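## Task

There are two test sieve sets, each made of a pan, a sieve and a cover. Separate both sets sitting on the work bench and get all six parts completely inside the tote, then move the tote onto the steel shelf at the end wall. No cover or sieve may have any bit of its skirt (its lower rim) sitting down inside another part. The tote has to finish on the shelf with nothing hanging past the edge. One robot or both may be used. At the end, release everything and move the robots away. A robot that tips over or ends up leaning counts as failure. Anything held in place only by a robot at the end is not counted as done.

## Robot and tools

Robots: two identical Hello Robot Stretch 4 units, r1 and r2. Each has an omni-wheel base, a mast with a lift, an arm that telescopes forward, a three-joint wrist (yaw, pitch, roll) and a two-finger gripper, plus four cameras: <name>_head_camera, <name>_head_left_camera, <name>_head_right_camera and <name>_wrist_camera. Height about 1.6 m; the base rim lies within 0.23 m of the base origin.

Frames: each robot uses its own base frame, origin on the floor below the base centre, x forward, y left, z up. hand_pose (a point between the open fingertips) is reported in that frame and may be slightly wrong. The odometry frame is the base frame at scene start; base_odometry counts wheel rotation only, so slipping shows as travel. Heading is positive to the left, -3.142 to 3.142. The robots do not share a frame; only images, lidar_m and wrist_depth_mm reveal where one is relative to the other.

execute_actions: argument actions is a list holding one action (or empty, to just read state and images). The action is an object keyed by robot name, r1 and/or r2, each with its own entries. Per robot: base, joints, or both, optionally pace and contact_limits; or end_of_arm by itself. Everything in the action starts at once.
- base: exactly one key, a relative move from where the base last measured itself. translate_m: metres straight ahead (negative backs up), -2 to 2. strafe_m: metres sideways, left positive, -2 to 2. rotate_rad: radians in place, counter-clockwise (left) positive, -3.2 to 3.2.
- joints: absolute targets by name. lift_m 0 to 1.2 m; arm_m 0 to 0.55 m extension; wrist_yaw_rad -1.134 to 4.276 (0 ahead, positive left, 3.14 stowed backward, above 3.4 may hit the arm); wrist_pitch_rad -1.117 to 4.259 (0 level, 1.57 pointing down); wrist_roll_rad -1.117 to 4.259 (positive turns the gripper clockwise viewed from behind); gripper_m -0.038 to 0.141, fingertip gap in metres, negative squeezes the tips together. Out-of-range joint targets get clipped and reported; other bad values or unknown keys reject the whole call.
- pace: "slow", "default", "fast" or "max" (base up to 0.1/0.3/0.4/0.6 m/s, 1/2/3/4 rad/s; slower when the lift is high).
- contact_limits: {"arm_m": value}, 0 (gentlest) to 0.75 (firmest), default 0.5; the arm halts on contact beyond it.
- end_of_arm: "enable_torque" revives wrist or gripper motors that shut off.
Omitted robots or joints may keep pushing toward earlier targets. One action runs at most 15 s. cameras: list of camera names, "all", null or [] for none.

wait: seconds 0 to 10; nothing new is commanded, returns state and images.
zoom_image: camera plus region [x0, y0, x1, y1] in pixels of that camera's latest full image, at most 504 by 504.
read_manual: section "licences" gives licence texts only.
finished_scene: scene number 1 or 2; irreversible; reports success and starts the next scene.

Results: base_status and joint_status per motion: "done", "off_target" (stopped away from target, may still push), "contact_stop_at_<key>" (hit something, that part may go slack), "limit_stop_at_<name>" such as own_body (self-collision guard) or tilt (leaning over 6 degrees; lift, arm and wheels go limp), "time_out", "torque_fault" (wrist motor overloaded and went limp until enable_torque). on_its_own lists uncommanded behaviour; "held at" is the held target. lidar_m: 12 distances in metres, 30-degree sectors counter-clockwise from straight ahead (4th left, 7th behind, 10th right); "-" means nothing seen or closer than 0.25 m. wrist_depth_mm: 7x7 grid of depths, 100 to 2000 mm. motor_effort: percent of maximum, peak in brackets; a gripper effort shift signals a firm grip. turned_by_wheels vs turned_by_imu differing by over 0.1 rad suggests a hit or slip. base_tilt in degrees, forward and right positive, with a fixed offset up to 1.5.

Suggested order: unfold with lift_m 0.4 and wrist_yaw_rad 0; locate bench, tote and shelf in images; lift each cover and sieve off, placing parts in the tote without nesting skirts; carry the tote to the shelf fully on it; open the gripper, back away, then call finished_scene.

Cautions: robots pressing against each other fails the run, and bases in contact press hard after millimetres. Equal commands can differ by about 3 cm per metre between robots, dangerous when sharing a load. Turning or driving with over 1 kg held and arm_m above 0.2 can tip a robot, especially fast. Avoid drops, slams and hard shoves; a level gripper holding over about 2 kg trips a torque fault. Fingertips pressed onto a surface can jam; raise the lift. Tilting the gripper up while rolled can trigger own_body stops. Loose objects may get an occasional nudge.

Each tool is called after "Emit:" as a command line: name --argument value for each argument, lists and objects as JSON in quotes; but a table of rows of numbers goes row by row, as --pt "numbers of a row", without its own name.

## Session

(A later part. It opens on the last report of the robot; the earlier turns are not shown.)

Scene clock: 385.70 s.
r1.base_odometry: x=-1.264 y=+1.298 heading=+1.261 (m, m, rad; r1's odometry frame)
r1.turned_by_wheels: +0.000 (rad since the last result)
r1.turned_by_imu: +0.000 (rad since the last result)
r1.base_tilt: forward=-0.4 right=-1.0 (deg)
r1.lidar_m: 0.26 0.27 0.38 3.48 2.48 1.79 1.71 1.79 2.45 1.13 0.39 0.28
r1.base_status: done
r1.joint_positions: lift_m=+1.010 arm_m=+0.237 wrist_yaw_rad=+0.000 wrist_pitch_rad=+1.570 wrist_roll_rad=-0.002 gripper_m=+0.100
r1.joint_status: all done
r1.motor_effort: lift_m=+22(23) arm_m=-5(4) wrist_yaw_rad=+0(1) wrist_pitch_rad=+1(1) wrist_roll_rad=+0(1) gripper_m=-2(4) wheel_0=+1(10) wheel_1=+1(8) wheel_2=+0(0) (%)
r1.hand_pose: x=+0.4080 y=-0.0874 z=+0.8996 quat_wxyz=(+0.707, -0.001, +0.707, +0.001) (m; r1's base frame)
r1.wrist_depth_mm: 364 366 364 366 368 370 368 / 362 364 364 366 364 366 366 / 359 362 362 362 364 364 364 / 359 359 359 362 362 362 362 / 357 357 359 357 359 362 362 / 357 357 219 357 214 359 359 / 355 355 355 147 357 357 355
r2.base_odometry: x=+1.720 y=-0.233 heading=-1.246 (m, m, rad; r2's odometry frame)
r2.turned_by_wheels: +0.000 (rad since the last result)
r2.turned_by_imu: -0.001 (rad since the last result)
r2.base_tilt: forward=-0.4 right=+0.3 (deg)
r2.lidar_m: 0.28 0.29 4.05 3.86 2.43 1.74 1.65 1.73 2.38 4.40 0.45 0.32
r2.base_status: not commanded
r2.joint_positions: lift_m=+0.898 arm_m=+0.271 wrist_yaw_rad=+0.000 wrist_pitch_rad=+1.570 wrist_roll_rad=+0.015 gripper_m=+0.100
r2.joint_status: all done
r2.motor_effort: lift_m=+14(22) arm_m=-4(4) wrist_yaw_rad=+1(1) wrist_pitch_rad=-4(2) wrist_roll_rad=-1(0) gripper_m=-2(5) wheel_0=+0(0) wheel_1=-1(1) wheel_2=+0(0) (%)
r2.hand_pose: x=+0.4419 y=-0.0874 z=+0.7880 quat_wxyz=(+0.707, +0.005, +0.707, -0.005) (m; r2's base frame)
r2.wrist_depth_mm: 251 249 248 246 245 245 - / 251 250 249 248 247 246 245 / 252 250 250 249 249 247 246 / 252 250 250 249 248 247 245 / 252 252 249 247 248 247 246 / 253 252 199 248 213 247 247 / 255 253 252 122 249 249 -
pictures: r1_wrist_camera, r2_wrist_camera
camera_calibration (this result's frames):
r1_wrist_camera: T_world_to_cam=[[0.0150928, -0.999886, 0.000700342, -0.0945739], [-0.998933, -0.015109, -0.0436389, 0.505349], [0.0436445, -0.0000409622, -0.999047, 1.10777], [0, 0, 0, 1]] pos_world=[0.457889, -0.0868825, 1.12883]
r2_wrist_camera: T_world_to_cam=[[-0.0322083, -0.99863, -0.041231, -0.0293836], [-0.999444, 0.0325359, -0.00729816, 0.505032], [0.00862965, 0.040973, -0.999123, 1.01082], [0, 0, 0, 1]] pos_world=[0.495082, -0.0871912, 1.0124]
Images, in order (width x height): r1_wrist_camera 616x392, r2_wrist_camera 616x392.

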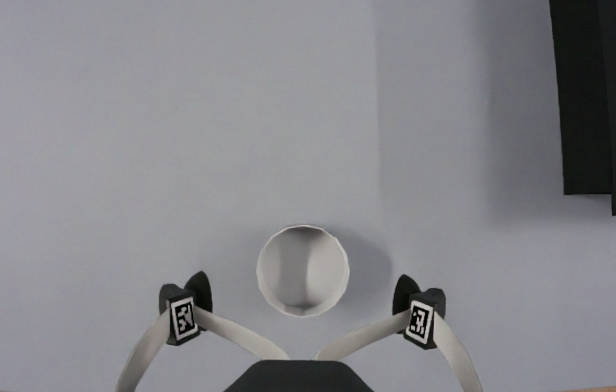

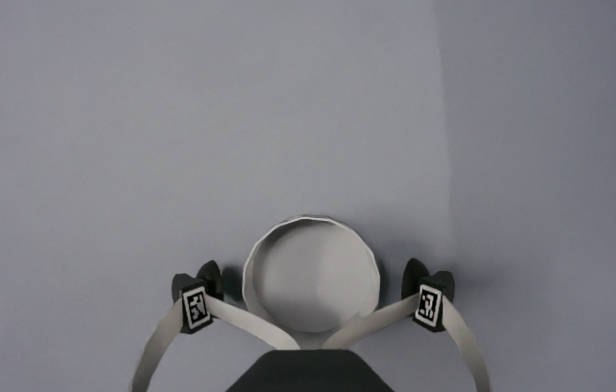

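Emit:
execute_actions --actions '[{"r1": {"joints": {"lift_m": 0.896, "arm_m": 0.235}}, "r2": {"joints": {"gripper_m": 0.05}}}]' --cameras '["r1_wrist_camera", "r2_wrist_camera"]'

Scene clock: 390.93 s.
r1.base_odometry: x=-1.264 y=+1.298 heading=+1.261 (m, m, rad; r1's odometry frame)
r1.turned_by_wheels: +0.000 (rad since the last result)
r1.turned_by_imu: -0.001 (rad since the last result)
r1.base_tilt: forward=-0.4 right=-1.1 (deg)
r1.lidar_m: 0.26 0.29 0.38 3.46 2.50 1.81 1.72 1.80 2.44 1.13 0.37 0.27
r1.base_status: not commanded
r1.joint_positions: lift_m=+0.896 arm_m=+0.236 wrist_yaw_rad=+0.000 wrist_pitch_rad=+1.570 wrist_roll_rad=-0.002 gripper_m=+0.100
r1.joint_status: all done
r1.motor_effort: lift_m=+19(22) arm_m=-5(2) wrist_yaw_rad=-1(1) wrist_pitch_rad=+2(2) wrist_roll_rad=-1(1) gripper_m=-2(1) wheel_0=+1(1) wheel_1=+1(1) wheel_2=+0(0) (%)
r1.hand_pose: x=+0.4070 y=-0.0874 z=+0.7859 quat_wxyz=(+0.707, -0.001, +0.707, +0.001) (m; r1's base frame)
r1.wrist_depth_mm: 252 251 252 253 252 254 254 / 250 251 250 252 252 252 253 / 248 249 250 250 251 250 251 / 247 249 248 250 249 250 250 / 247 246 247 245 248 248 249 / 245 246 216 244 214 248 248 / 244 244 245 147 245 247 246
r2.base_odometry: x=+1.720 y=-0.233 heading=-1.246 (m, m, rad; r2's odometry frame)
r2.turned_by_wheels: +0.000 (rad since the last result)
r2.turned_by_imu: -0.001 (rad since the last result)
r2.base_tilt: forward=-0.4 right=+0.3 (deg)
r2.lidar_m: 0.29 0.31 4.05 3.86 2.43 1.73 1.66 1.72 2.37 4.43 0.45 0.31
r2.base_status: not commanded
r2.joint_positions: lift_m=+0.898 arm_m=+0.271 wrist_yaw_rad=+0.000 wrist_pitch_rad=+1.570 wrist_roll_rad=+0.015 gripper_m=+0.050
r2.joint_status: all done
r2.motor_effort: lift_m=+14(14) arm_m=-4(4) wrist_yaw_rad=+1(1) wrist_pitch_rad=+0(2) wrist_roll_rad=-2(2) gripper_m=-13(15) wheel_0=+0(0) wheel_1=-1(1) wheel_2=+0(0) (%)
r2.hand_pose: x=+0.4419 y=-0.0874 z=+0.7880 quat_wxyz=(+0.707, +0.005, +0.707, -0.005) (m; r2's base frame)
r2.wrist_depth_mm: 249 249 249 248 247 245 - / 250 250 249 248 247 245 245 / 250 250 249 249 247 247 246 / 251 250 250 250 247 247 246 / 253 251 250 244 248 247 246 / 253 252 197 245 193 248 247 / 252 253 251 164 249 247 -
pictures: r1_wrist_camera, r2_wrist_camera
camera_calibration (this result's frames):
r1_wrist_camera: T_world_to_cam=[[0.0150926, -0.999886, 0.000700414, -0.0944794], [-0.998933, -0.0151088, -0.0436437, 0.499405], [0.0436493, -0.0000409689, -0.999047, 0.994213], [0, 0, 0, 1]] pos_world=[0.456902, -0.0868825, 1.01513]
r2_wrist_camera: T_world_to_cam=[[-0.0322086, -0.99863, -0.041231, -0.0293835], [-0.999444, 0.0325361, -0.00729839, 0.505032], [0.00862989, 0.040973, -0.999123, 1.01082], [0, 0, 0, 1]] pos_world=[0.495081, -0.0871912, 1.0124]
Images, in order (width x height): r1_wrist_camera 616x392, r2_wrist_camera 616x392.

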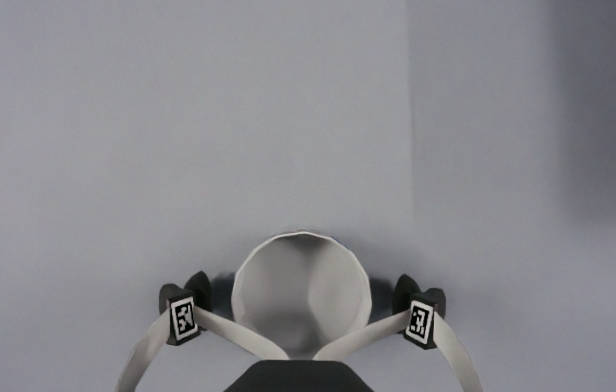

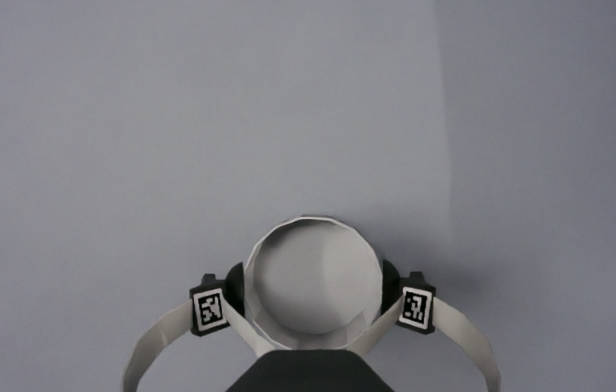

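Emit:
execute_actions --actions '[{"r1": {"joints": {"gripper_m": 0.05}}, "r2": {"joints": {"lift_m": 1.025, "wrist_roll_rad": 1.57}}}]' --cameras '["r1_wrist_camera", "r2_wrist_camera"]'

Emit:
execute_actions --actions '[{"r1": {"joints": {"lift_m": 1.025, "wrist_roll_rad": 1.57}}, "r2": {"base": {"strafe_m": -0.455}, "joints": {"arm_m": 0.428}}}]' --cameras '["r1_wrist_camera", "r2_wrist_camera", "r1_head_camera"]'

Scene clock: 421.40 s.
r1.base_odometry: x=-1.264 y=+1.298 heading=+1.261 (m, m, rad; r1's odometry frame)
r1.turned_by_wheels: +0.000 (rad since the last result)
r1.turned_by_imu: -0.001 (rad since the last result)
r1.base_tilt: forward=-0.4 right=-1.0 (deg)
r1.lidar_m: 0.25 0.28 0.38 3.48 2.48 1.80 1.72 1.80 2.45 1.15 0.39 0.28
r1.base_status: not commanded
r1.joint_positions: lift_m=+0.896 arm_m=+0.236 wrist_yaw_rad=+0.000 wrist_pitch_rad=+1.570 wrist_roll_rad=-0.002 gripper_m=+0.050
r1.joint_status: all done
r1.motor_effort: lift_m=+19(18) arm_m=-5(5) wrist_yaw_rad=+0(2) wrist_pitch_rad=+1(2) wrist_roll_rad=-1(0) gripper_m=-17(19) wheel_0=+1(1) wheel_1=+1(1) wheel_2=+0(0) (%)
r1.hand_pose: x=+0.4070 y=-0.0874 z=+0.7859 quat_wxyz=(+0.707, -0.001, +0.707, +0.001) (m; r1's base frame)
r1.wrist_depth_mm: 250 252 252 252 251 254 253 / 249 249 250 250 252 252 252 / 249 250 249 250 250 251 251 / 247 248 248 247 249 249 249 / 245 247 247 242 247 249 249 / 245 246 211 240 211 247 247 / 244 244 244 231 245 247 247
r2.base_odometry: x=+1.720 y=-0.233 heading=-1.246 (m, m, rad; r2's odometry frame)
r2.turned_by_wheels: +0.000 (rad since the last result)
r2.turned_by_imu: -0.001 (rad since the last result)
r2.base_tilt: forward=-0.4 right=+0.4 (deg)
r2.lidar_m: 0.27 0.30 4.03 3.87 2.40 1.73 1.65 1.72 2.38 4.42 0.45 0.31
r2.base_status: not commanded
r2.joint_positions: lift_m=+1.025 arm_m=+0.271 wrist_yaw_rad=+0.000 wrist_pitch_rad=+1.570 wrist_roll_rad=+1.570 gripper_m=+0.050
r2.joint_status: all done
r2.motor_effort: lift_m=+21(25) arm_m=-4(4) wrist_yaw_rad=+1(2) wrist_pitch_rad=-1(1) wrist_roll_rad=+1(4) gripper_m=-14(12) wheel_0=+0(0) wheel_1=-1(1) wheel_2=+0(0) (%)
r2.hand_pose: x=+0.4419 y=-0.0874 z=+0.9144 quat_wxyz=(+0.500, +0.500, +0.500, -0.500) (m; r2's base frame)
r2.wrist_depth_mm: 377 375 373 373 373 1118 1138 / 375 377 377 375 375 1138 1118 / 377 377 377 373 375 1138 1118 / 377 379 377 373 375 917 1138 / 379 375 377 244 375 931 1008 / 379 377 198 245 194 917 1118 / 377 379 377 164 377 1138 1138
pictures: r1_wrist_camera, r2_wrist_camera
camera_calibration (this result's frames):
r1_wrist_camera: T_world_to_cam=[[0.0150927, -0.999886, 0.000700416, -0.0944794], [-0.998933, -0.0151089, -0.0436438, 0.499405], [0.0436494, -0.0000409644, -0.999047, 0.994212], [0, 0, 0, 1]] pos_world=[0.456901, -0.0868825, 1.01513]
r2_wrist_camera: T_world_to_cam=[[-0.998993, 0.0161607, -0.0418504, 0.49229], [0.0164529, 0.999843, -0.00664731, 0.141032], [0.0417364, -0.00732918, -0.999102, 1.11818], [0, 0, 0, 1]] pos_world=[0.442805, -0.14077, 1.13872]
Images, in order (width x height): r1_wrist_camera 616x392, r2_wrist_camera 616x392.

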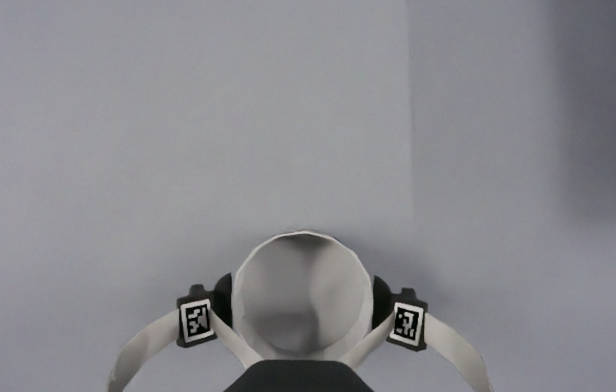

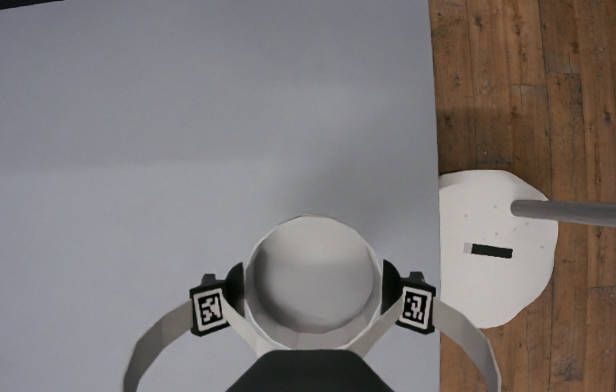

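Scene clock: 424.23 s.
r1.base_odometry: x=-1.264 y=+1.298 heading=+1.261 (m, m, rad; r1's odometry frame)
r1.turned_by_wheels: +0.000 (rad since the last result)
r1.turned_by_imu: -0.001 (rad since the last result)
r1.base_tilt: forward=-0.4 right=-1.0 (deg)
r1.lidar_m: 0.26 0.28 0.39 3.47 2.49 1.80 1.73 1.80 2.44 1.12 0.40 0.26
r1.base_status: not commanded
r1.joint_positions: lift_m=+1.025 arm_m=+0.236 wrist_yaw_rad=+0.000 wrist_pitch_rad=+1.570 wrist_roll_rad=+1.570 gripper_m=+0.050
r1.joint_status: all done
r1.motor_effort: lift_m=+24(23) arm_m=-5(5) wrist_yaw_rad=-1(1) wrist_pitch_rad=+2(2) wrist_roll_rad=+1(7) gripper_m=-19(18) wheel_0=+1(1) wheel_1=+1(1) wheel_2=+0(0) (%)
r1.hand_pose: x=+0.4070 y=-0.0874 z=+0.9145 quat_wxyz=(+0.500, +0.500, +0.500, -0.500) (m; r1's base frame)
r1.wrist_depth_mm: 379 379 382 382 384 1160 1160 / 377 377 379 379 382 1138 1138 / 375 377 377 377 379 1118 1138 / 373 373 375 377 377 960 1118 / 370 370 373 241 377 904 1118 / 366 370 211 241 211 904 1118 / 368 368 368 231 370 1118 1118
r2.base_odometry: x=+1.289 y=-0.378 heading=-1.246 (m, m, rad; r2's odometry frame)
r2.turned_by_wheels: +0.000 (rad since the last result)
r2.turned_by_imu: +0.000 (rad since the last result)
r2.base_tilt: forward=-0.4 right=+0.3 (deg)
r2.lidar_m: 0.28 0.31 0.42 4.32 2.40 1.74 1.66 1.71 2.33 3.96 0.45 0.32
r2.base_status: done
r2.joint_positions: lift_m=+1.025 arm_m=+0.427 wrist_yaw_rad=+0.000 wrist_pitch_rad=+1.570 wrist_roll_rad=+1.570 gripper_m=+0.050
r2.joint_status: all done
r2.motor_effort: lift_m=+21(22) arm_m=+4(3) wrist_yaw_rad=+1(1) wrist_pitch_rad=+1(0) wrist_roll_rad=+1(1) gripper_m=-14(20) wheel_0=+0(8) wheel_1=+2(8) wheel_2=+0(1) (%)
r2.hand_pose: x=+0.5984 y=-0.0874 z=+0.9144 quat_wxyz=(+0.501, +0.500, +0.500, -0.499) (m; r2's base frame)
r2.wrist_depth_mm: 377 375 377 373 373 373 370 / 377 375 375 375 373 373 373 / 377 375 375 373 375 373 373 / 294 296 287 286 294 370 373 / 370 375 373 244 330 373 375 / 351 355 198 244 193 375 373 / 375 375 375 164 351 286 375
pictures: r1_head_camera, r1_wrist_camera, r2_wrist_camera
camera_calibration (this result's frames):
r1_wrist_camera: T_world_to_cam=[[-0.999893, -0.0146189, 0.0000508798, 0.405294], [-0.0146076, 0.998968, -0.0430138, 0.192424], [0.000577989, -0.0430099, -0.999074, 1.13645], [0, 0, 0, 1]] pos_world=[0.407405, -0.137422, 1.14365]
r2_wrist_camera: T_world_to_cam=[[-0.998978, 0.016199, -0.0421911, 0.648989], [0.0164935, 0.999842, -0.00664161, 0.138427], [0.0420769, -0.00733071, -0.999087, 1.11149], [0, 0, 0, 1]] pos_world=[0.599275, -0.14077, 1.13877]
Images, in order (width x height): r1_head_camera 420x560, r1_wrist_camera 616x392, r2_wrist_camera 616x392.

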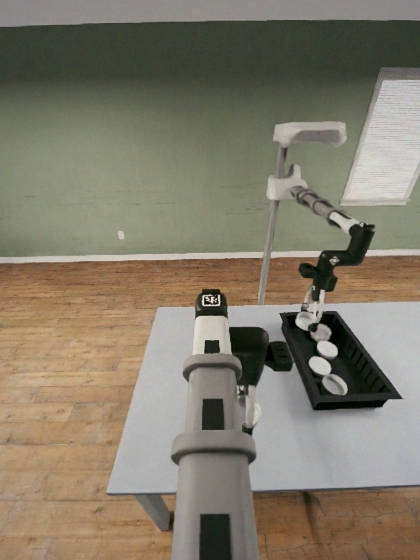

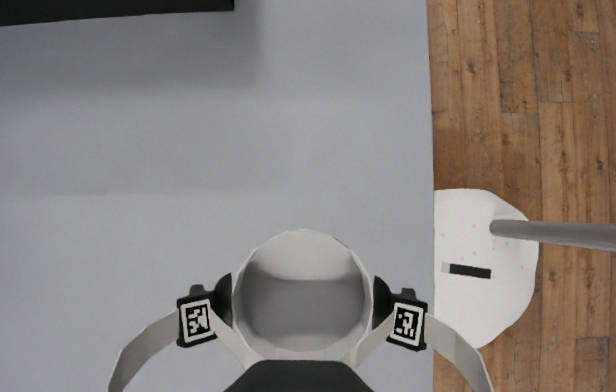

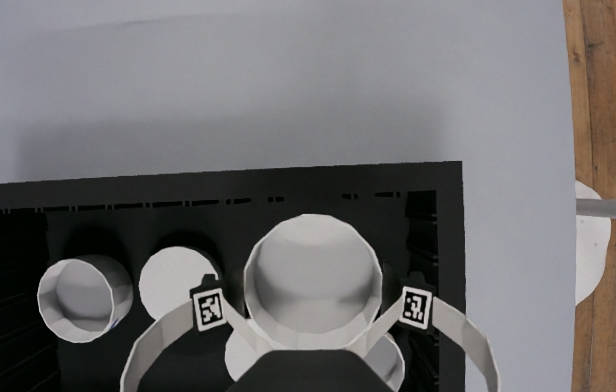

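Emit:
execute_actions --actions '[{"r1": {"base": {"strafe_m": -0.437}, "joints": {"arm_m": 0.407}}, "r2": {"joints": {"lift_m": 0.925}}}]' --cameras '["r1_wrist_camera", "r2_wrist_camera", "r1_head_camera"]'

Scene clock: 444.50 s.
r1.base_odometry: x=-0.848 y=+1.165 heading=+1.261 (m, m, rad; r1's odometry frame)
r1.turned_by_wheels: +0.000 (rad since the last result)
r1.turned_by_imu: -0.002 (rad since the last result)
r1.base_tilt: forward=-0.3 right=-1.0 (deg)
r1.lidar_m: 0.26 0.28 0.40 3.91 2.46 1.80 1.72 1.79 2.44 4.41 0.41 0.27
r1.base_status: done
r1.joint_positions: lift_m=+1.025 arm_m=+0.406 wrist_yaw_rad=+0.000 wrist_pitch_rad=+1.570 wrist_roll_rad=+1.570 gripper_m=+0.050
r1.joint_status: all done
r1.motor_effort: lift_m=+23(24) arm_m=+5(7) wrist_yaw_rad=-1(1) wrist_pitch_rad=+3(2) wrist_roll_rad=+1(1) gripper_m=-17(17) wheel_0=-1(10) wheel_1=-1(9) wheel_2=+0(2) (%)
r1.hand_pose: x=+0.5772 y=-0.0874 z=+0.9146 quat_wxyz=(+0.501, +0.500, +0.500, -0.499) (m; r1's base frame)
r1.wrist_depth_mm: 377 379 382 382 384 384 387 / 377 377 379 379 382 384 384 / 373 375 377 377 379 379 382 / 296 287 287 289 290 377 382 / 368 368 370 242 362 377 377 / 349 345 212 241 211 375 375 / 366 324 343 231 293 370 375
r2.base_odometry: x=+1.289 y=-0.378 heading=-1.246 (m, m, rad; r2's odometry frame)
r2.turned_by_wheels: +0.000 (rad since the last result)
r2.turned_by_imu: -0.002 (rad since the last result)
r2.base_tilt: forward=-0.4 right=+0.4 (deg)
r2.lidar_m: 0.29 0.30 0.42 4.32 2.39 1.72 1.65 1.73 2.36 3.94 0.45 0.33
r2.base_status: not commanded
r2.joint_positions: lift_m=+0.925 arm_m=+0.427 wrist_yaw_rad=+0.000 wrist_pitch_rad=+1.570 wrist_roll_rad=+1.570 gripper_m=+0.050
r2.joint_status: all done
r2.motor_effort: lift_m=+14(21) arm_m=+4(4) wrist_yaw_rad=+0(2) wrist_pitch_rad=+0(1) wrist_roll_rad=+0(1) gripper_m=-14(15) wheel_0=+0(0) wheel_1=+2(2) wheel_2=-1(0) (%)
r2.hand_pose: x=+0.5984 y=-0.0874 z=+0.8150 quat_wxyz=(+0.501, +0.500, +0.500, -0.499) (m; r2's base frame)
r2.wrist_depth_mm: 277 277 276 274 273 276 272 / 277 277 276 276 274 273 274 / 277 277 277 274 273 274 274 / 188 187 187 187 211 186 272 / 276 276 273 244 273 205 273 / 254 252 197 244 194 189 274 / 272 255 274 164 273 186 274
pictures: r1_head_camera, r1_wrist_camera, r2_wrist_camera
camera_calibration (this result's frames):
r1_wrist_camera: T_world_to_cam=[[-0.999893, -0.0146263, -0.000243179, 0.575736], [-0.0146023, 0.998968, -0.043018, 0.194915], [0.000872124, -0.0430099, -0.999074, 1.13627], [0, 0, 0, 1]] pos_world=[0.57753, -0.137422, 1.14375]
r2_wrist_camera: T_world_to_cam=[[-0.998978, 0.0161992, -0.042191, 0.644797], [0.0164937, 0.999842, -0.00664162, 0.137766], [0.0420768, -0.00733072, -0.999087, 1.01214], [0, 0, 0, 1]] pos_world=[0.599279, -0.14077, 1.03934]
Images, in order (width x height): r1_head_camera 420x560, r1_wrist_camera 616x392, r2_wrist_camera 616x392.

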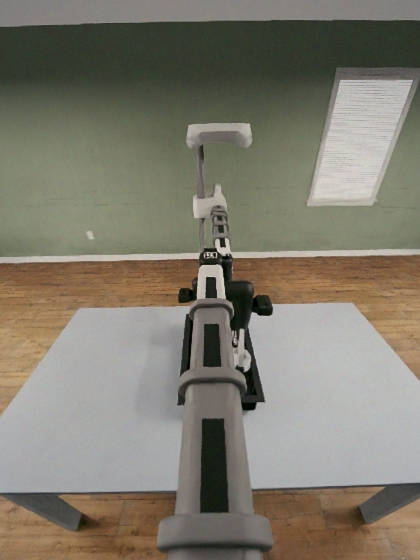

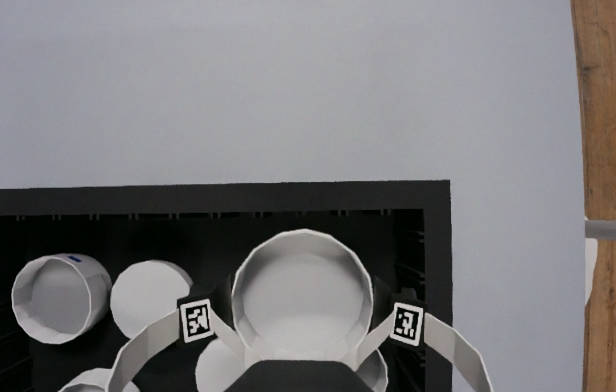

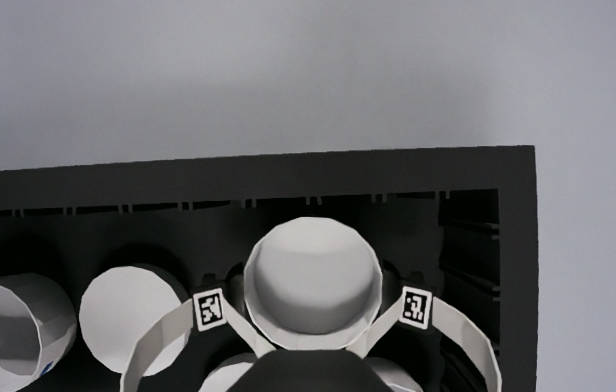

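Emit:
execute_actions --actions '[{"r1": {"joints": {"arm_m": 0.410, "lift_m": 0.925}}, "r2": {"joints": {"lift_m": 0.901}, "pace": "slow"}}]' --cameras '["r1_wrist_camera", "r2_wrist_camera"]'

Scene clock: 452.30 s.
r1.base_odometry: x=-0.848 y=+1.165 heading=+1.261 (m, m, rad; r1's odometry frame)
r1.turned_by_wheels: +0.000 (rad since the last result)
r1.turned_by_imu: -0.001 (rad since the last result)
r1.base_tilt: forward=-0.4 right=-1.0 (deg)
r1.lidar_m: 0.25 0.29 0.38 3.91 2.45 1.80 1.73 1.79 2.43 4.42 0.40 0.29
r1.base_status: not commanded
r1.joint_positions: lift_m=+0.925 arm_m=+0.409 wrist_yaw_rad=+0.000 wrist_pitch_rad=+1.570 wrist_roll_rad=+1.570 gripper_m=+0.050
r1.joint_status: all done
r1.motor_effort: lift_m=+19(20) arm_m=+6(5) wrist_yaw_rad=-1(1) wrist_pitch_rad=+3(2) wrist_roll_rad=+1(2) gripper_m=-17(18) wheel_0=-1(1) wheel_1=-1(1) wheel_2=+0(0) (%)
r1.hand_pose: x=+0.5802 y=-0.0874 z=+0.8149 quat_wxyz=(+0.501, +0.500, +0.500, -0.499) (m; r1's base frame)
r1.wrist_depth_mm: 279 279 281 282 282 283 285 / 278 279 279 281 281 282 282 / 276 278 278 278 279 281 282 / 188 189 189 189 190 190 281 / 271 272 272 242 274 196 278 / 248 248 211 239 212 189 276 / 247 246 267 231 270 187 276
r2.base_odometry: x=+1.289 y=-0.378 heading=-1.246 (m, m, rad; r2's odometry frame)
r2.turned_by_wheels: +0.000 (rad since the last result)
r2.turned_by_imu: -0.001 (rad since the last result)
r2.base_tilt: forward=-0.5 right=+0.4 (deg)
r2.lidar_m: 0.28 0.32 0.43 4.34 2.41 1.69 1.64 1.72 2.36 3.96 0.44 0.33
r2.base_status: not commanded
r2.joint_positions: lift_m=+0.901 arm_m=+0.427 wrist_yaw_rad=+0.000 wrist_pitch_rad=+1.570 wrist_roll_rad=+1.570 gripper_m=+0.050
r2.joint_status: all done
r2.motor_effort: lift_m=+14(15) arm_m=+4(4) wrist_yaw_rad=+1(0) wrist_pitch_rad=+0(1) wrist_roll_rad=+1(0) gripper_m=-16(12) wheel_0=+1(0) wheel_1=+2(2) wheel_2=+0(0) (%)
r2.hand_pose: x=+0.5984 y=-0.0874 z=+0.7910 quat_wxyz=(+0.501, +0.500, +0.500, -0.499) (m; r2's base frame)
r2.wrist_depth_mm: 252 252 251 251 250 249 - / 253 252 251 251 250 250 250 / 253 252 251 252 249 250 206 / 164 164 164 163 188 169 162 / 252 250 250 244 248 206 163 / 237 228 197 246 194 188 162 / 234 229 251 164 249 168 -
pictures: r1_wrist_camera, r2_wrist_camera
camera_calibration (this result's frames):
r1_wrist_camera: T_world_to_cam=[[-0.999893, -0.014615, -0.000223988, 0.578685], [-0.0145919, 0.998968, -0.0430177, 0.190664], [0.000852462, -0.0430099, -0.999074, 1.0367], [0, 0, 0, 1]] pos_world=[0.580521, -0.137422, 1.04407]
r2_wrist_camera: T_world_to_cam=[[-0.998978, 0.0161992, -0.0421911, 0.643787], [0.0164937, 0.999842, -0.00664161, 0.137607], [0.0420769, -0.00733072, -0.999087, 0.988174], [0, 0, 0, 1]] pos_world=[0.59928, -0.14077, 1.01535]
Images, in order (width x height): r1_wrist_camera 616x392, r2_wrist_camera 616x392.

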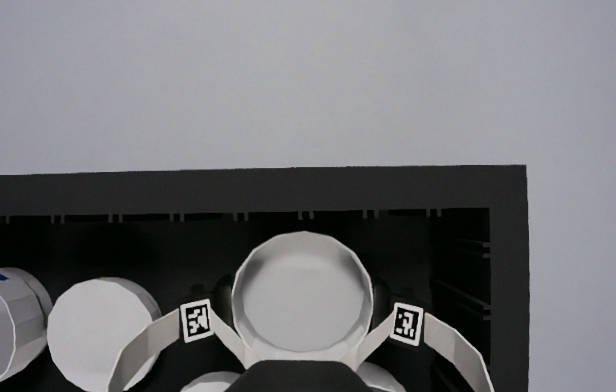

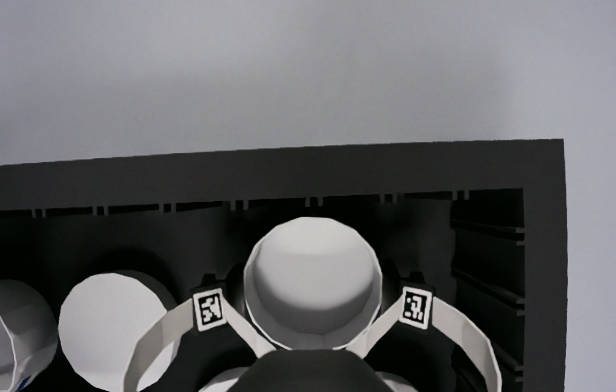

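Emit:
execute_actions --actions '[{"r1": {"joints": {"lift_m": 0.899}, "pace": "slow"}, "r2": {"joints": {"gripper_m": 0.09}}}]' --cameras '["r1_wrist_camera", "r2_wrist_camera"]'

Emit:
execute_actions --actions '[{"r1": {"joints": {"gripper_m": 0.09}}, "r2": {"joints": {"lift_m": 1.02}}}]' --cameras '["r1_wrist_camera", "r2_wrist_camera"]'

Scene clock: 461.40 s.
r1.base_odometry: x=-0.848 y=+1.165 heading=+1.261 (m, m, rad; r1's odometry frame)
r1.turned_by_wheels: +0.000 (rad since the last result)
r1.turned_by_imu: -0.001 (rad since the last result)
r1.base_tilt: forward=-0.4 right=-1.0 (deg)
r1.lidar_m: 0.26 0.29 0.40 3.91 2.46 1.78 1.72 1.80 2.44 4.41 0.41 0.28
r1.base_status: not commanded
r1.joint_positions: lift_m=+0.899 arm_m=+0.409 wrist_yaw_rad=+0.000 wrist_pitch_rad=+1.570 wrist_roll_rad=+1.570 gripper_m=+0.050
r1.joint_status: all done
r1.motor_effort: lift_m=+18(21) arm_m=+6(6) wrist_yaw_rad=+0(3) wrist_pitch_rad=+2(2) wrist_roll_rad=+2(0) gripper_m=-18(18) wheel_0=-1(1) wheel_1=-1(1) wheel_2=+0(0) (%)
r1.hand_pose: x=+0.5802 y=-0.0874 z=+0.7889 quat_wxyz=(+0.501, +0.500, +0.500, -0.499) (m; r1's base frame)
r1.wrist_depth_mm: 254 255 255 255 256 258 257 / 252 253 254 255 254 256 257 / 250 251 251 253 254 255 255 / 162 163 163 164 164 164 165 / 245 246 247 242 249 196 164 / 222 233 211 240 211 188 163 / 221 222 244 231 245 166 -
r2.base_odometry: x=+1.289 y=-0.378 heading=-1.246 (m, m, rad; r2's odometry frame)
r2.turned_by_wheels: +0.000 (rad since the last result)
r2.turned_by_imu: -0.001 (rad since the last result)
r2.base_tilt: forward=-0.5 right=+0.3 (deg)
r2.lidar_m: 0.29 0.32 0.43 4.33 2.40 1.74 1.65 1.72 2.37 3.98 0.46 0.30
r2.base_status: not commanded
r2.joint_positions: lift_m=+0.901 arm_m=+0.427 wrist_yaw_rad=+0.000 wrist_pitch_rad=+1.570 wrist_roll_rad=+1.570 gripper_m=+0.090
r2.joint_status: all done
r2.motor_effort: lift_m=+14(14) arm_m=+4(4) wrist_yaw_rad=+1(0) wrist_pitch_rad=+0(1) wrist_roll_rad=+0(0) gripper_m=+1(14) wheel_0=+0(0) wheel_1=+2(2) wheel_2=-1(0) (%)
r2.hand_pose: x=+0.5984 y=-0.0874 z=+0.7910 quat_wxyz=(+0.500, +0.500, +0.500, -0.500) (m; r2's base frame)
r2.wrist_depth_mm: 254 252 253 252 250 251 - / 253 252 253 251 250 249 251 / 253 251 252 251 251 249 206 / 164 164 163 163 189 170 162 / 252 251 251 248 249 205 162 / 235 229 199 248 197 190 163 / 233 229 250 125 250 173 -
pictures: r1_wrist_camera, r2_wrist_camera
camera_calibration (this result's frames):
r1_wrist_camera: T_world_to_cam=[[-0.999893, -0.0146154, -0.000223988, 0.57868], [-0.0145922, 0.998968, -0.0430177, 0.189547], [0.000852478, -0.0430099, -0.999074, 1.01074], [0, 0, 0, 1]] pos_world=[0.580523, -0.137422, 1.01808]
r2_wrist_camera: T_world_to_cam=[[-0.998984, 0.0161995, -0.042061, 0.643651], [0.0164932, 0.999842, -0.00664377, 0.13761], [0.0419467, -0.00733074, -0.999093, 0.988258], [0, 0, 0, 1]] pos_world=[0.599274, -0.14077, 1.01535]
Images, in order (width x height): r1_wrist_camera 616x392, r2_wrist_camera 616x392.

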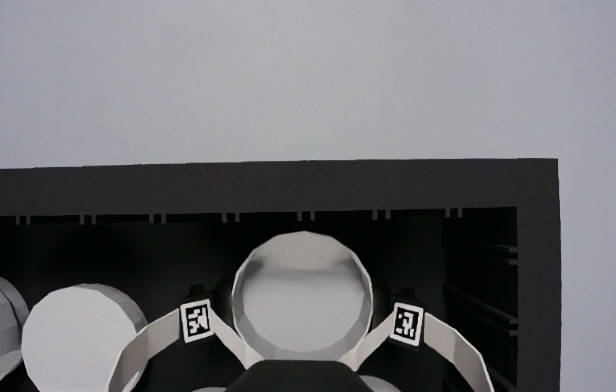

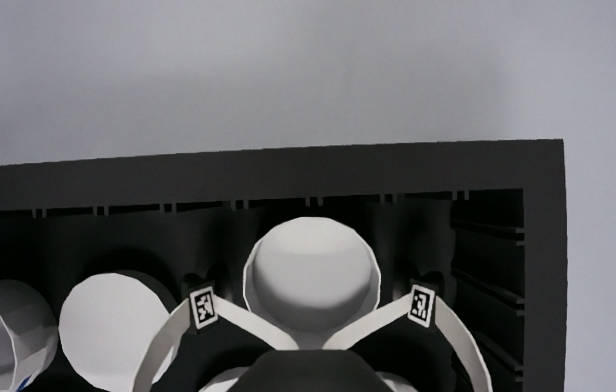

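Scene clock: 462.93 s.
r1.base_odometry: x=-0.848 y=+1.165 heading=+1.261 (m, m, rad; r1's odometry frame)
r1.turned_by_wheels: +0.000 (rad since the last result)
r1.turned_by_imu: +0.000 (rad since the last result)
r1.base_tilt: forward=-0.4 right=-1.0 (deg)
r1.lidar_m: 0.26 0.28 0.38 3.90 2.47 1.79 1.72 1.79 2.44 4.41 0.40 0.28
r1.base_status: not commanded
r1.joint_positions: lift_m=+0.899 arm_m=+0.409 wrist_yaw_rad=+0.000 wrist_pitch_rad=+1.570 wrist_roll_rad=+1.570 gripper_m=+0.090
r1.joint_status: all done
r1.motor_effort: lift_m=+18(18) arm_m=+6(6) wrist_yaw_rad=-1(0) wrist_pitch_rad=+2(3) wrist_roll_rad=+1(1) gripper_m=-3(19) wheel_0=-1(1) wheel_1=+0(0) wheel_2=+0(0) (%)
r1.hand_pose: x=+0.5802 y=-0.0874 z=+0.7889 quat_wxyz=(+0.501, +0.500, +0.500, -0.499) (m; r1's base frame)
r1.wrist_depth_mm: 253 255 254 256 256 258 258 / 253 253 254 254 255 257 256 / 251 252 253 254 253 254 256 / 163 163 163 164 164 165 165 / 247 246 247 246 249 196 164 / 223 225 213 244 213 188 163 / 221 221 244 146 246 170 -
r2.base_odometry: x=+1.289 y=-0.378 heading=-1.246 (m, m, rad; r2's odometry frame)
r2.turned_by_wheels: +0.000 (rad since the last result)
r2.turned_by_imu: +0.000 (rad since the last result)
r2.base_tilt: forward=-0.4 right=+0.2 (deg)
r2.lidar_m: 0.30 0.32 0.43 4.31 2.40 1.74 1.64 1.74 2.36 3.95 0.45 0.33
r2.base_status: not commanded
r2.joint_positions: lift_m=+1.020 arm_m=+0.427 wrist_yaw_rad=+0.000 wrist_pitch_rad=+1.570 wrist_roll_rad=+1.570 gripper_m=+0.090
r2.joint_status: all done
r2.motor_effort: lift_m=+22(17) arm_m=+4(4) wrist_yaw_rad=+1(1) wrist_pitch_rad=+0(1) wrist_roll_rad=+1(0) gripper_m=-2(0) wheel_0=+0(0) wheel_1=+2(2) wheel_2=+0(1) (%)
r2.hand_pose: x=+0.5984 y=-0.0874 z=+0.9094 quat_wxyz=(+0.500, +0.500, +0.500, -0.500) (m; r2's base frame)
r2.wrist_depth_mm: 373 370 370 368 368 366 364 / 373 370 370 370 368 368 368 / 373 370 370 368 368 368 368 / 285 297 283 330 294 370 368 / 370 370 368 366 368 370 368 / 353 353 198 368 197 370 368 / 373 368 370 125 347 325 368
pictures: r1_wrist_camera, r2_wrist_camera
camera_calibration (this result's frames):
r1_wrist_camera: T_world_to_cam=[[-0.999893, -0.0146153, -0.000166536, 0.57862], [-0.0145946, 0.998968, -0.0430169, 0.189547], [0.00079507, -0.0430099, -0.999074, 1.01077], [0, 0, 0, 1]] pos_world=[0.580521, -0.137422, 1.01808]
r2_wrist_camera: T_world_to_cam=[[-0.998984, 0.0161994, -0.0420611, 0.648635], [0.016493, 0.999842, -0.00664377, 0.138396], [0.0419468, -0.00733073, -0.999093, 1.10656], [0, 0, 0, 1]] pos_world=[0.599276, -0.14077, 1.13376]
Images, in order (width x height): r1_wrist_camera 616x392, r2_wrist_camera 616x392.

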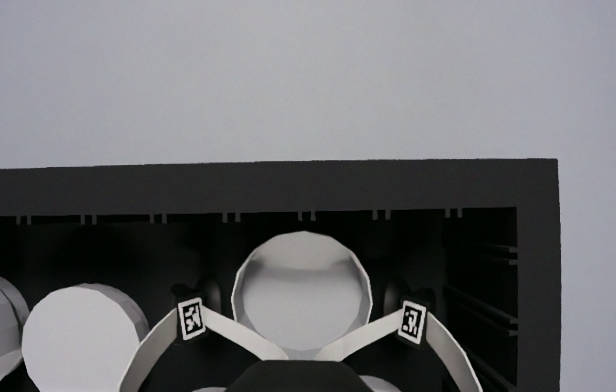

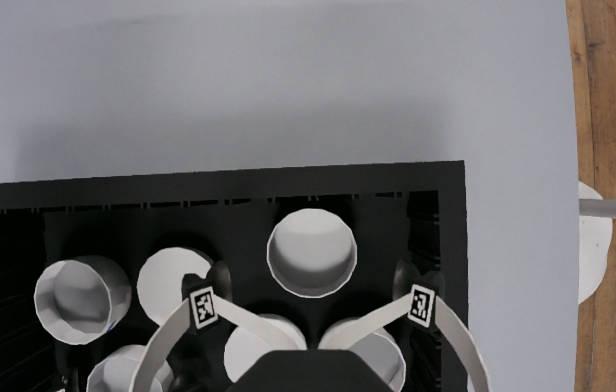

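Emit:
execute_actions --actions '[{"r1": {"joints": {"lift_m": 1.02}}, "r2": {"base": {"strafe_m": 0.087}, "joints": {"arm_m": 0.234, "wrist_roll_rad": 0.0, "gripper_m": 0.048}}}]' --cameras '["r1_wrist_camera"]'

Emit:
execute_actions --actions '[{"r1": {"base": {"strafe_m": -0.186}, "joints": {"arm_m": 0.218, "wrist_roll_rad": 0.0, "wrist_yaw_rad": 1.57, "wrist_pitch_rad": 1.07, "gripper_m": 0.048}}, "r2": {"joints": {"wrist_yaw_rad": 1.57, "wrist_pitch_rad": 2.07, "lift_m": 0.97}}}]' --cameras '["r1_wrist_camera", "r2_wrist_camera", "r1_head_camera", "r2_head_camera"]'

Scene clock: 501.37 s.
r1.base_odometry: x=-0.848 y=+1.165 heading=+1.261 (m, m, rad; r1's odometry frame)
r1.turned_by_wheels: +0.000 (rad since the last result)
r1.turned_by_imu: -0.001 (rad since the last result)
r1.base_tilt: forward=-0.4 right=-1.0 (deg)
r1.lidar_m: 0.26 0.28 0.40 3.91 2.46 1.81 1.71 1.79 2.45 4.41 0.40 0.29
r1.base_status: not commanded
r1.joint_positions: lift_m=+1.020 arm_m=+0.409 wrist_yaw_rad=+0.000 wrist_pitch_rad=+1.570 wrist_roll_rad=+1.570 gripper_m=+0.090
r1.joint_status: all done
r1.motor_effort: lift_m=+24(26) arm_m=+6(5) wrist_yaw_rad=-1(1) wrist_pitch_rad=+3(2) wrist_roll_rad=+1(2) gripper_m=-2(2) wheel_0=-1(1) wheel_1=-1(1) wheel_2=+0(0) (%)
r1.hand_pose: x=+0.5802 y=-0.0874 z=+0.9095 quat_wxyz=(+0.501, +0.500, +0.500, -0.499) (m; r1's base frame)
r1.wrist_depth_mm: 375 377 377 377 379 379 382 / 370 375 373 375 377 377 377 / 370 370 373 373 375 375 375 / 291 283 283 283 283 373 375 / 364 364 362 366 368 370 373 / 343 342 213 364 213 368 370 / 359 359 340 146 343 366 368
r2.base_odometry: x=+1.371 y=-0.350 heading=-1.246 (m, m, rad; r2's odometry frame)
r2.turned_by_wheels: +0.000 (rad since the last result)
r2.turned_by_imu: -0.001 (rad since the last result)
r2.base_tilt: forward=-0.4 right=+0.3 (deg)
r2.lidar_m: 0.29 0.32 0.43 4.25 2.41 1.73 1.67 1.71 2.36 4.04 0.42 0.32
r2.base_status: done
r2.joint_positions: lift_m=+1.020 arm_m=+0.235 wrist_yaw_rad=+0.000 wrist_pitch_rad=+1.570 wrist_roll_rad=+0.000 gripper_m=+0.048
r2.joint_status: all done
r2.motor_effort: lift_m=+21(21) arm_m=-4(5) wrist_yaw_rad=+1(1) wrist_pitch_rad=-1(0) wrist_roll_rad=-1(8) gripper_m=-4(5) wheel_0=+2(6) wheel_1=+0(6) wheel_2=+0(5) (%)
r2.hand_pose: x=+0.4058 y=-0.0874 z=+0.9094 quat_wxyz=(+0.707, +0.000, +0.707, +0.000) (m; r2's base frame)
r2.wrist_depth_mm: 370 373 366 343 366 315 364 / 375 370 349 347 368 301 364 / 373 373 289 336 279 279 366 / 375 373 370 373 370 368 366 / 377 373 375 370 370 368 366 / 377 375 196 370 189 370 366 / 1160 1160 931 122 1118 1138 1138
pictures: r1_wrist_camera
camera_calibration (this result's frames):
r1_wrist_camera: T_world_to_cam=[[-0.999893, -0.0146153, -0.000166536, 0.578643], [-0.0145946, 0.998968, -0.0430169, 0.194735], [0.000795068, -0.0430099, -0.999074, 1.13126], [0, 0, 0, 1]] pos_world=[0.580524, -0.137422, 1.13869]
Images, in order (width x height): r1_wrist_camera 616x392.

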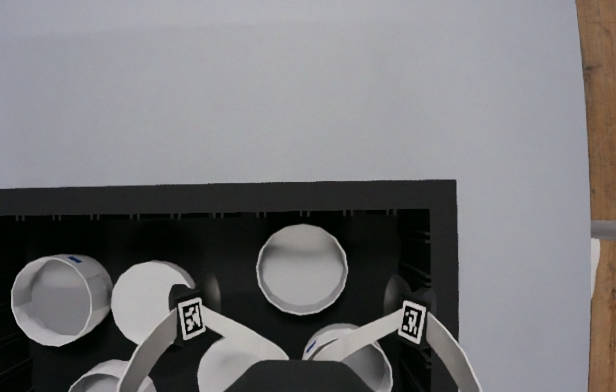

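Scene clock: 503.27 s.
r1.base_odometry: x=-0.671 y=+1.108 heading=+1.261 (m, m, rad; r1's odometry frame)
r1.turned_by_wheels: +0.000 (rad since the last result)
r1.turned_by_imu: -0.001 (rad since the last result)
r1.base_tilt: forward=-0.4 right=-0.9 (deg)
r1.lidar_m: 0.27 0.29 0.38 4.10 2.46 1.82 1.72 1.78 2.42 4.22 0.41 0.29
r1.base_status: done
r1.joint_positions: lift_m=+1.020 arm_m=+0.219 wrist_yaw_rad=+1.570 wrist_pitch_rad=+1.071 wrist_roll_rad=+0.000 gripper_m=+0.048
r1.joint_status: all done
r1.motor_effort: lift_m=+23(24) arm_m=-5(5) wrist_yaw_rad=+1(5) wrist_pitch_rad=-2(1) wrist_roll_rad=-1(8) gripper_m=-4(4) wheel_0=+0(12) wheel_1=-1(11) wheel_2=+0(2) (%)
r1.hand_pose: x=+0.4774 y=+0.1381 z=+0.9448 quat_wxyz=(+0.609, -0.361, +0.361, +0.608) (m; r1's base frame)
r1.wrist_depth_mm: 1756 1756 627 627 627 634 640 / 1618 1618 569 569 564 569 574 / 1430 1397 512 512 512 517 521 / 1308 1281 469 379 397 402 402 / 1205 442 433 418 424 424 427 / 1118 404 209 382 213 384 394 / 1060 368 370 150 362 362 351
r2.base_odometry: x=+1.371 y=-0.350 heading=-1.246 (m, m, rad; r2's odometry frame)
r2.turned_by_wheels: +0.000 (rad since the last result)
r2.turned_by_imu: +0.000 (rad since the last result)
r2.base_tilt: forward=-0.5 right=+0.3 (deg)
r2.lidar_m: 0.29 0.33 0.42 4.24 2.40 1.73 1.66 1.74 2.33 4.03 0.43 0.31
r2.base_status: not commanded
r2.joint_positions: lift_m=+0.970 arm_m=+0.235 wrist_yaw_rad=+1.569 wrist_pitch_rad=+2.069 wrist_roll_rad=+0.000 gripper_m=+0.048
r2.joint_status: all done
r2.motor_effort: lift_m=+14(16) arm_m=-4(4) wrist_yaw_rad=+2(8) wrist_pitch_rad=+3(4) wrist_roll_rad=-1(1) gripper_m=-6(2) wheel_0=+2(2) wheel_1=+0(0) wheel_2=+0(0) (%)
r2.hand_pose: x=+0.4929 y=-0.1379 z=+0.8950 quat_wxyz=(+0.362, -0.607, +0.608, +0.361) (m; r2's base frame)
r2.wrist_depth_mm: 798 277 278 200 274 270 270 / 842 297 296 215 281 281 279 / 1118 325 320 310 293 289 300 / 1255 359 347 334 334 334 315 / 1397 1336 375 366 362 359 362 / 1499 1464 196 315 190 324 314 / 1661 1661 455 122 382 449 445
pictures: r1_head_camera, r1_wrist_camera, r2_head_camera, r2_wrist_camera
camera_calibration (this result's frames):
r1_wrist_camera: T_world_to_cam=[[0.999928, 0.00988878, 0.00683863, -0.485617], [0.0119996, -0.85636, -0.516241, 0.660057], [0.00075134, 0.516285, -0.856416, 0.964289], [0, 0, 0, 1]] pos_world=[0.476937, 0.0722001, 1.1699]
r2_wrist_camera: T_world_to_cam=[[0.99895, -0.0363832, -0.0278412, -0.46126], [-0.0189691, -0.881647, 0.471529, -0.479419], [-0.0417018, -0.470506, -0.881411, 0.9683], [0, 0, 0, 1]] pos_world=[0.492061, 0.0161308, 1.06669]
Images, in order (width x height): r1_head_camera 420x560, r1_wrist_camera 616x392, r2_head_camera 420x560, r2_wrist_camera 616x392.

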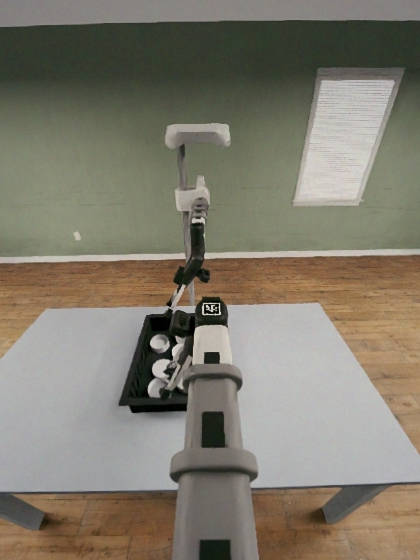

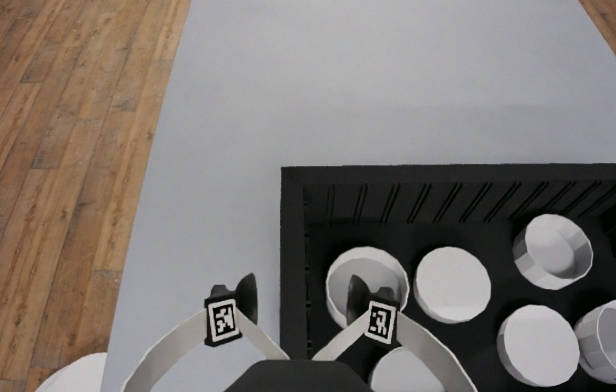

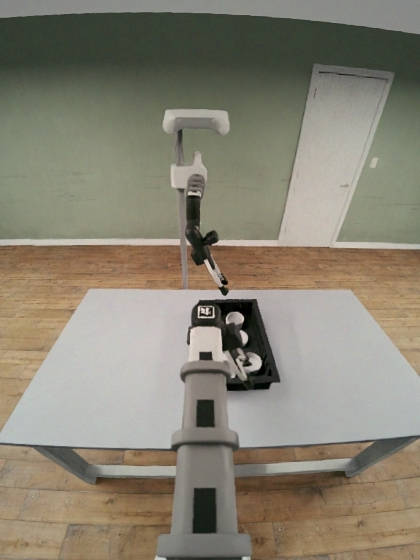

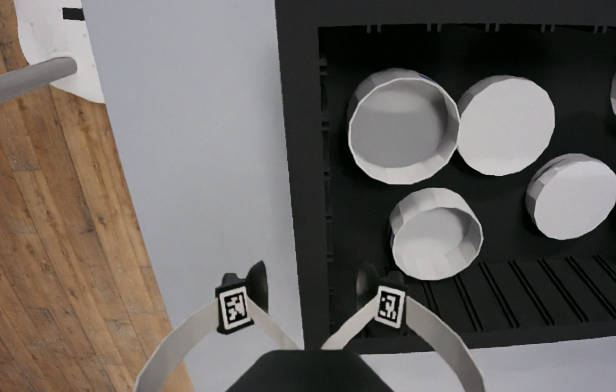

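Emit:
execute_actions --actions '[{"r1": {"joints": {"arm_m": 0.212, "lift_m": 0.935}}, "r2": {"joints": {"arm_m": 0.233, "lift_m": 0.935}}}]' --cameras '["r1_wrist_camera", "r2_wrist_camera"]'

Scene clock: 520.33 s.
r1.base_odometry: x=-0.671 y=+1.108 heading=+1.261 (m, m, rad; r1's odometry frame)
r1.turned_by_wheels: +0.000 (rad since the last result)
r1.turned_by_imu: -0.001 (rad since the last result)
r1.base_tilt: forward=-0.4 right=-1.0 (deg)
r1.lidar_m: 0.26 0.28 0.41 4.09 2.44 1.81 1.73 1.80 2.44 4.23 0.39 0.30
r1.base_status: not commanded
r1.joint_positions: lift_m=+0.935 arm_m=+0.213 wrist_yaw_rad=+1.570 wrist_pitch_rad=+1.071 wrist_roll_rad=+0.000 gripper_m=+0.048
r1.joint_status: all done
r1.motor_effort: lift_m=+19(23) arm_m=-5(3) wrist_yaw_rad=+0(0) wrist_pitch_rad=-2(1) wrist_roll_rad=-1(1) gripper_m=-4(5) wheel_0=+0(0) wheel_1=-1(1) wheel_2=+0(0) (%)
r1.hand_pose: x=+0.4714 y=+0.1381 z=+0.8602 quat_wxyz=(+0.608, -0.361, +0.361, +0.608) (m; r1's base frame)
r1.wrist_depth_mm: 1661 1618 492 496 500 504 504 / 1464 1430 449 445 449 455 455 / 1336 413 407 306 317 319 319 / 1229 370 370 355 364 364 366 / 1118 342 342 290 320 319 340 / 1025 314 209 237 213 309 310 / 778 290 293 149 287 289 290
r2.base_odometry: x=+1.371 y=-0.350 heading=-1.246 (m, m, rad; r2's odometry frame)
r2.turned_by_wheels: +0.000 (rad since the last result)
r2.turned_by_imu: -0.001 (rad since the last result)
r2.base_tilt: forward=-0.5 right=+0.4 (deg)
r2.lidar_m: 0.28 0.30 0.43 4.25 2.39 1.73 1.65 1.73 2.35 4.05 0.45 0.31
r2.base_status: not commanded
r2.joint_positions: lift_m=+0.935 arm_m=+0.234 wrist_yaw_rad=+1.570 wrist_pitch_rad=+2.069 wrist_roll_rad=+0.000 gripper_m=+0.048
r2.joint_status: all done
r2.motor_effort: lift_m=+14(11) arm_m=-5(6) wrist_yaw_rad=+3(2) wrist_pitch_rad=+3(3) wrist_roll_rad=-1(0) gripper_m=-6(2) wheel_0=+2(2) wheel_1=+0(0) wheel_2=+0(0) (%)
r2.hand_pose: x=+0.4919 y=-0.1379 z=+0.8601 quat_wxyz=(+0.362, -0.607, +0.608, +0.361) (m; r2's base frame)
r2.wrist_depth_mm: 500 246 246 165 202 200 - / 768 263 263 179 250 251 246 / 1118 285 283 194 256 251 251 / 1205 310 306 215 274 294 291 / 1308 347 330 233 322 319 324 / 1430 1430 196 252 189 319 315 / 1576 1537 399 122 285 274 274
pictures: r1_wrist_camera, r2_wrist_camera
camera_calibration (this result's frames):
r1_wrist_camera: T_world_to_cam=[[0.999927, 0.00992697, 0.00684425, -0.479046], [0.0120352, -0.856359, -0.51624, 0.616436], [0.000736434, 0.516285, -0.856416, 0.89184], [0, 0, 0, 1]] pos_world=[0.470936, 0.0722025, 1.08529]
r2_wrist_camera: T_world_to_cam=[[0.998952, -0.0363401, -0.0278411, -0.461301], [-0.018931, -0.881646, 0.471531, -0.462951], [-0.0416815, -0.47051, -0.88141, 0.937402], [0, 0, 0, 1]] pos_world=[0.491125, 0.0161344, 1.03169]
Images, in order (width x height): r1_wrist_camera 616x392, r2_wrist_camera 616x392.

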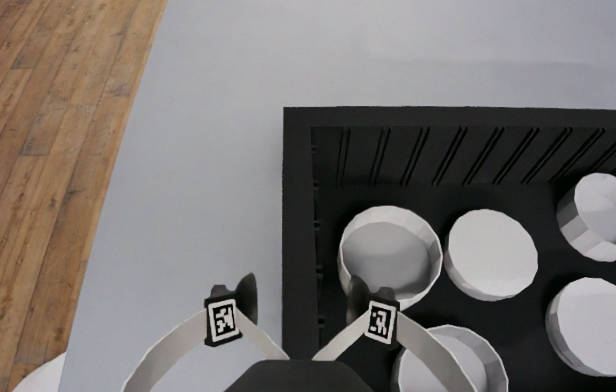

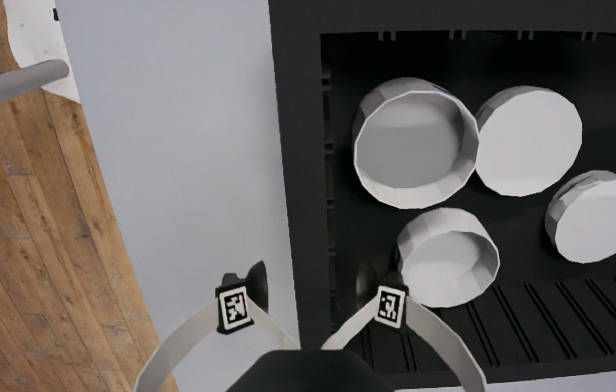

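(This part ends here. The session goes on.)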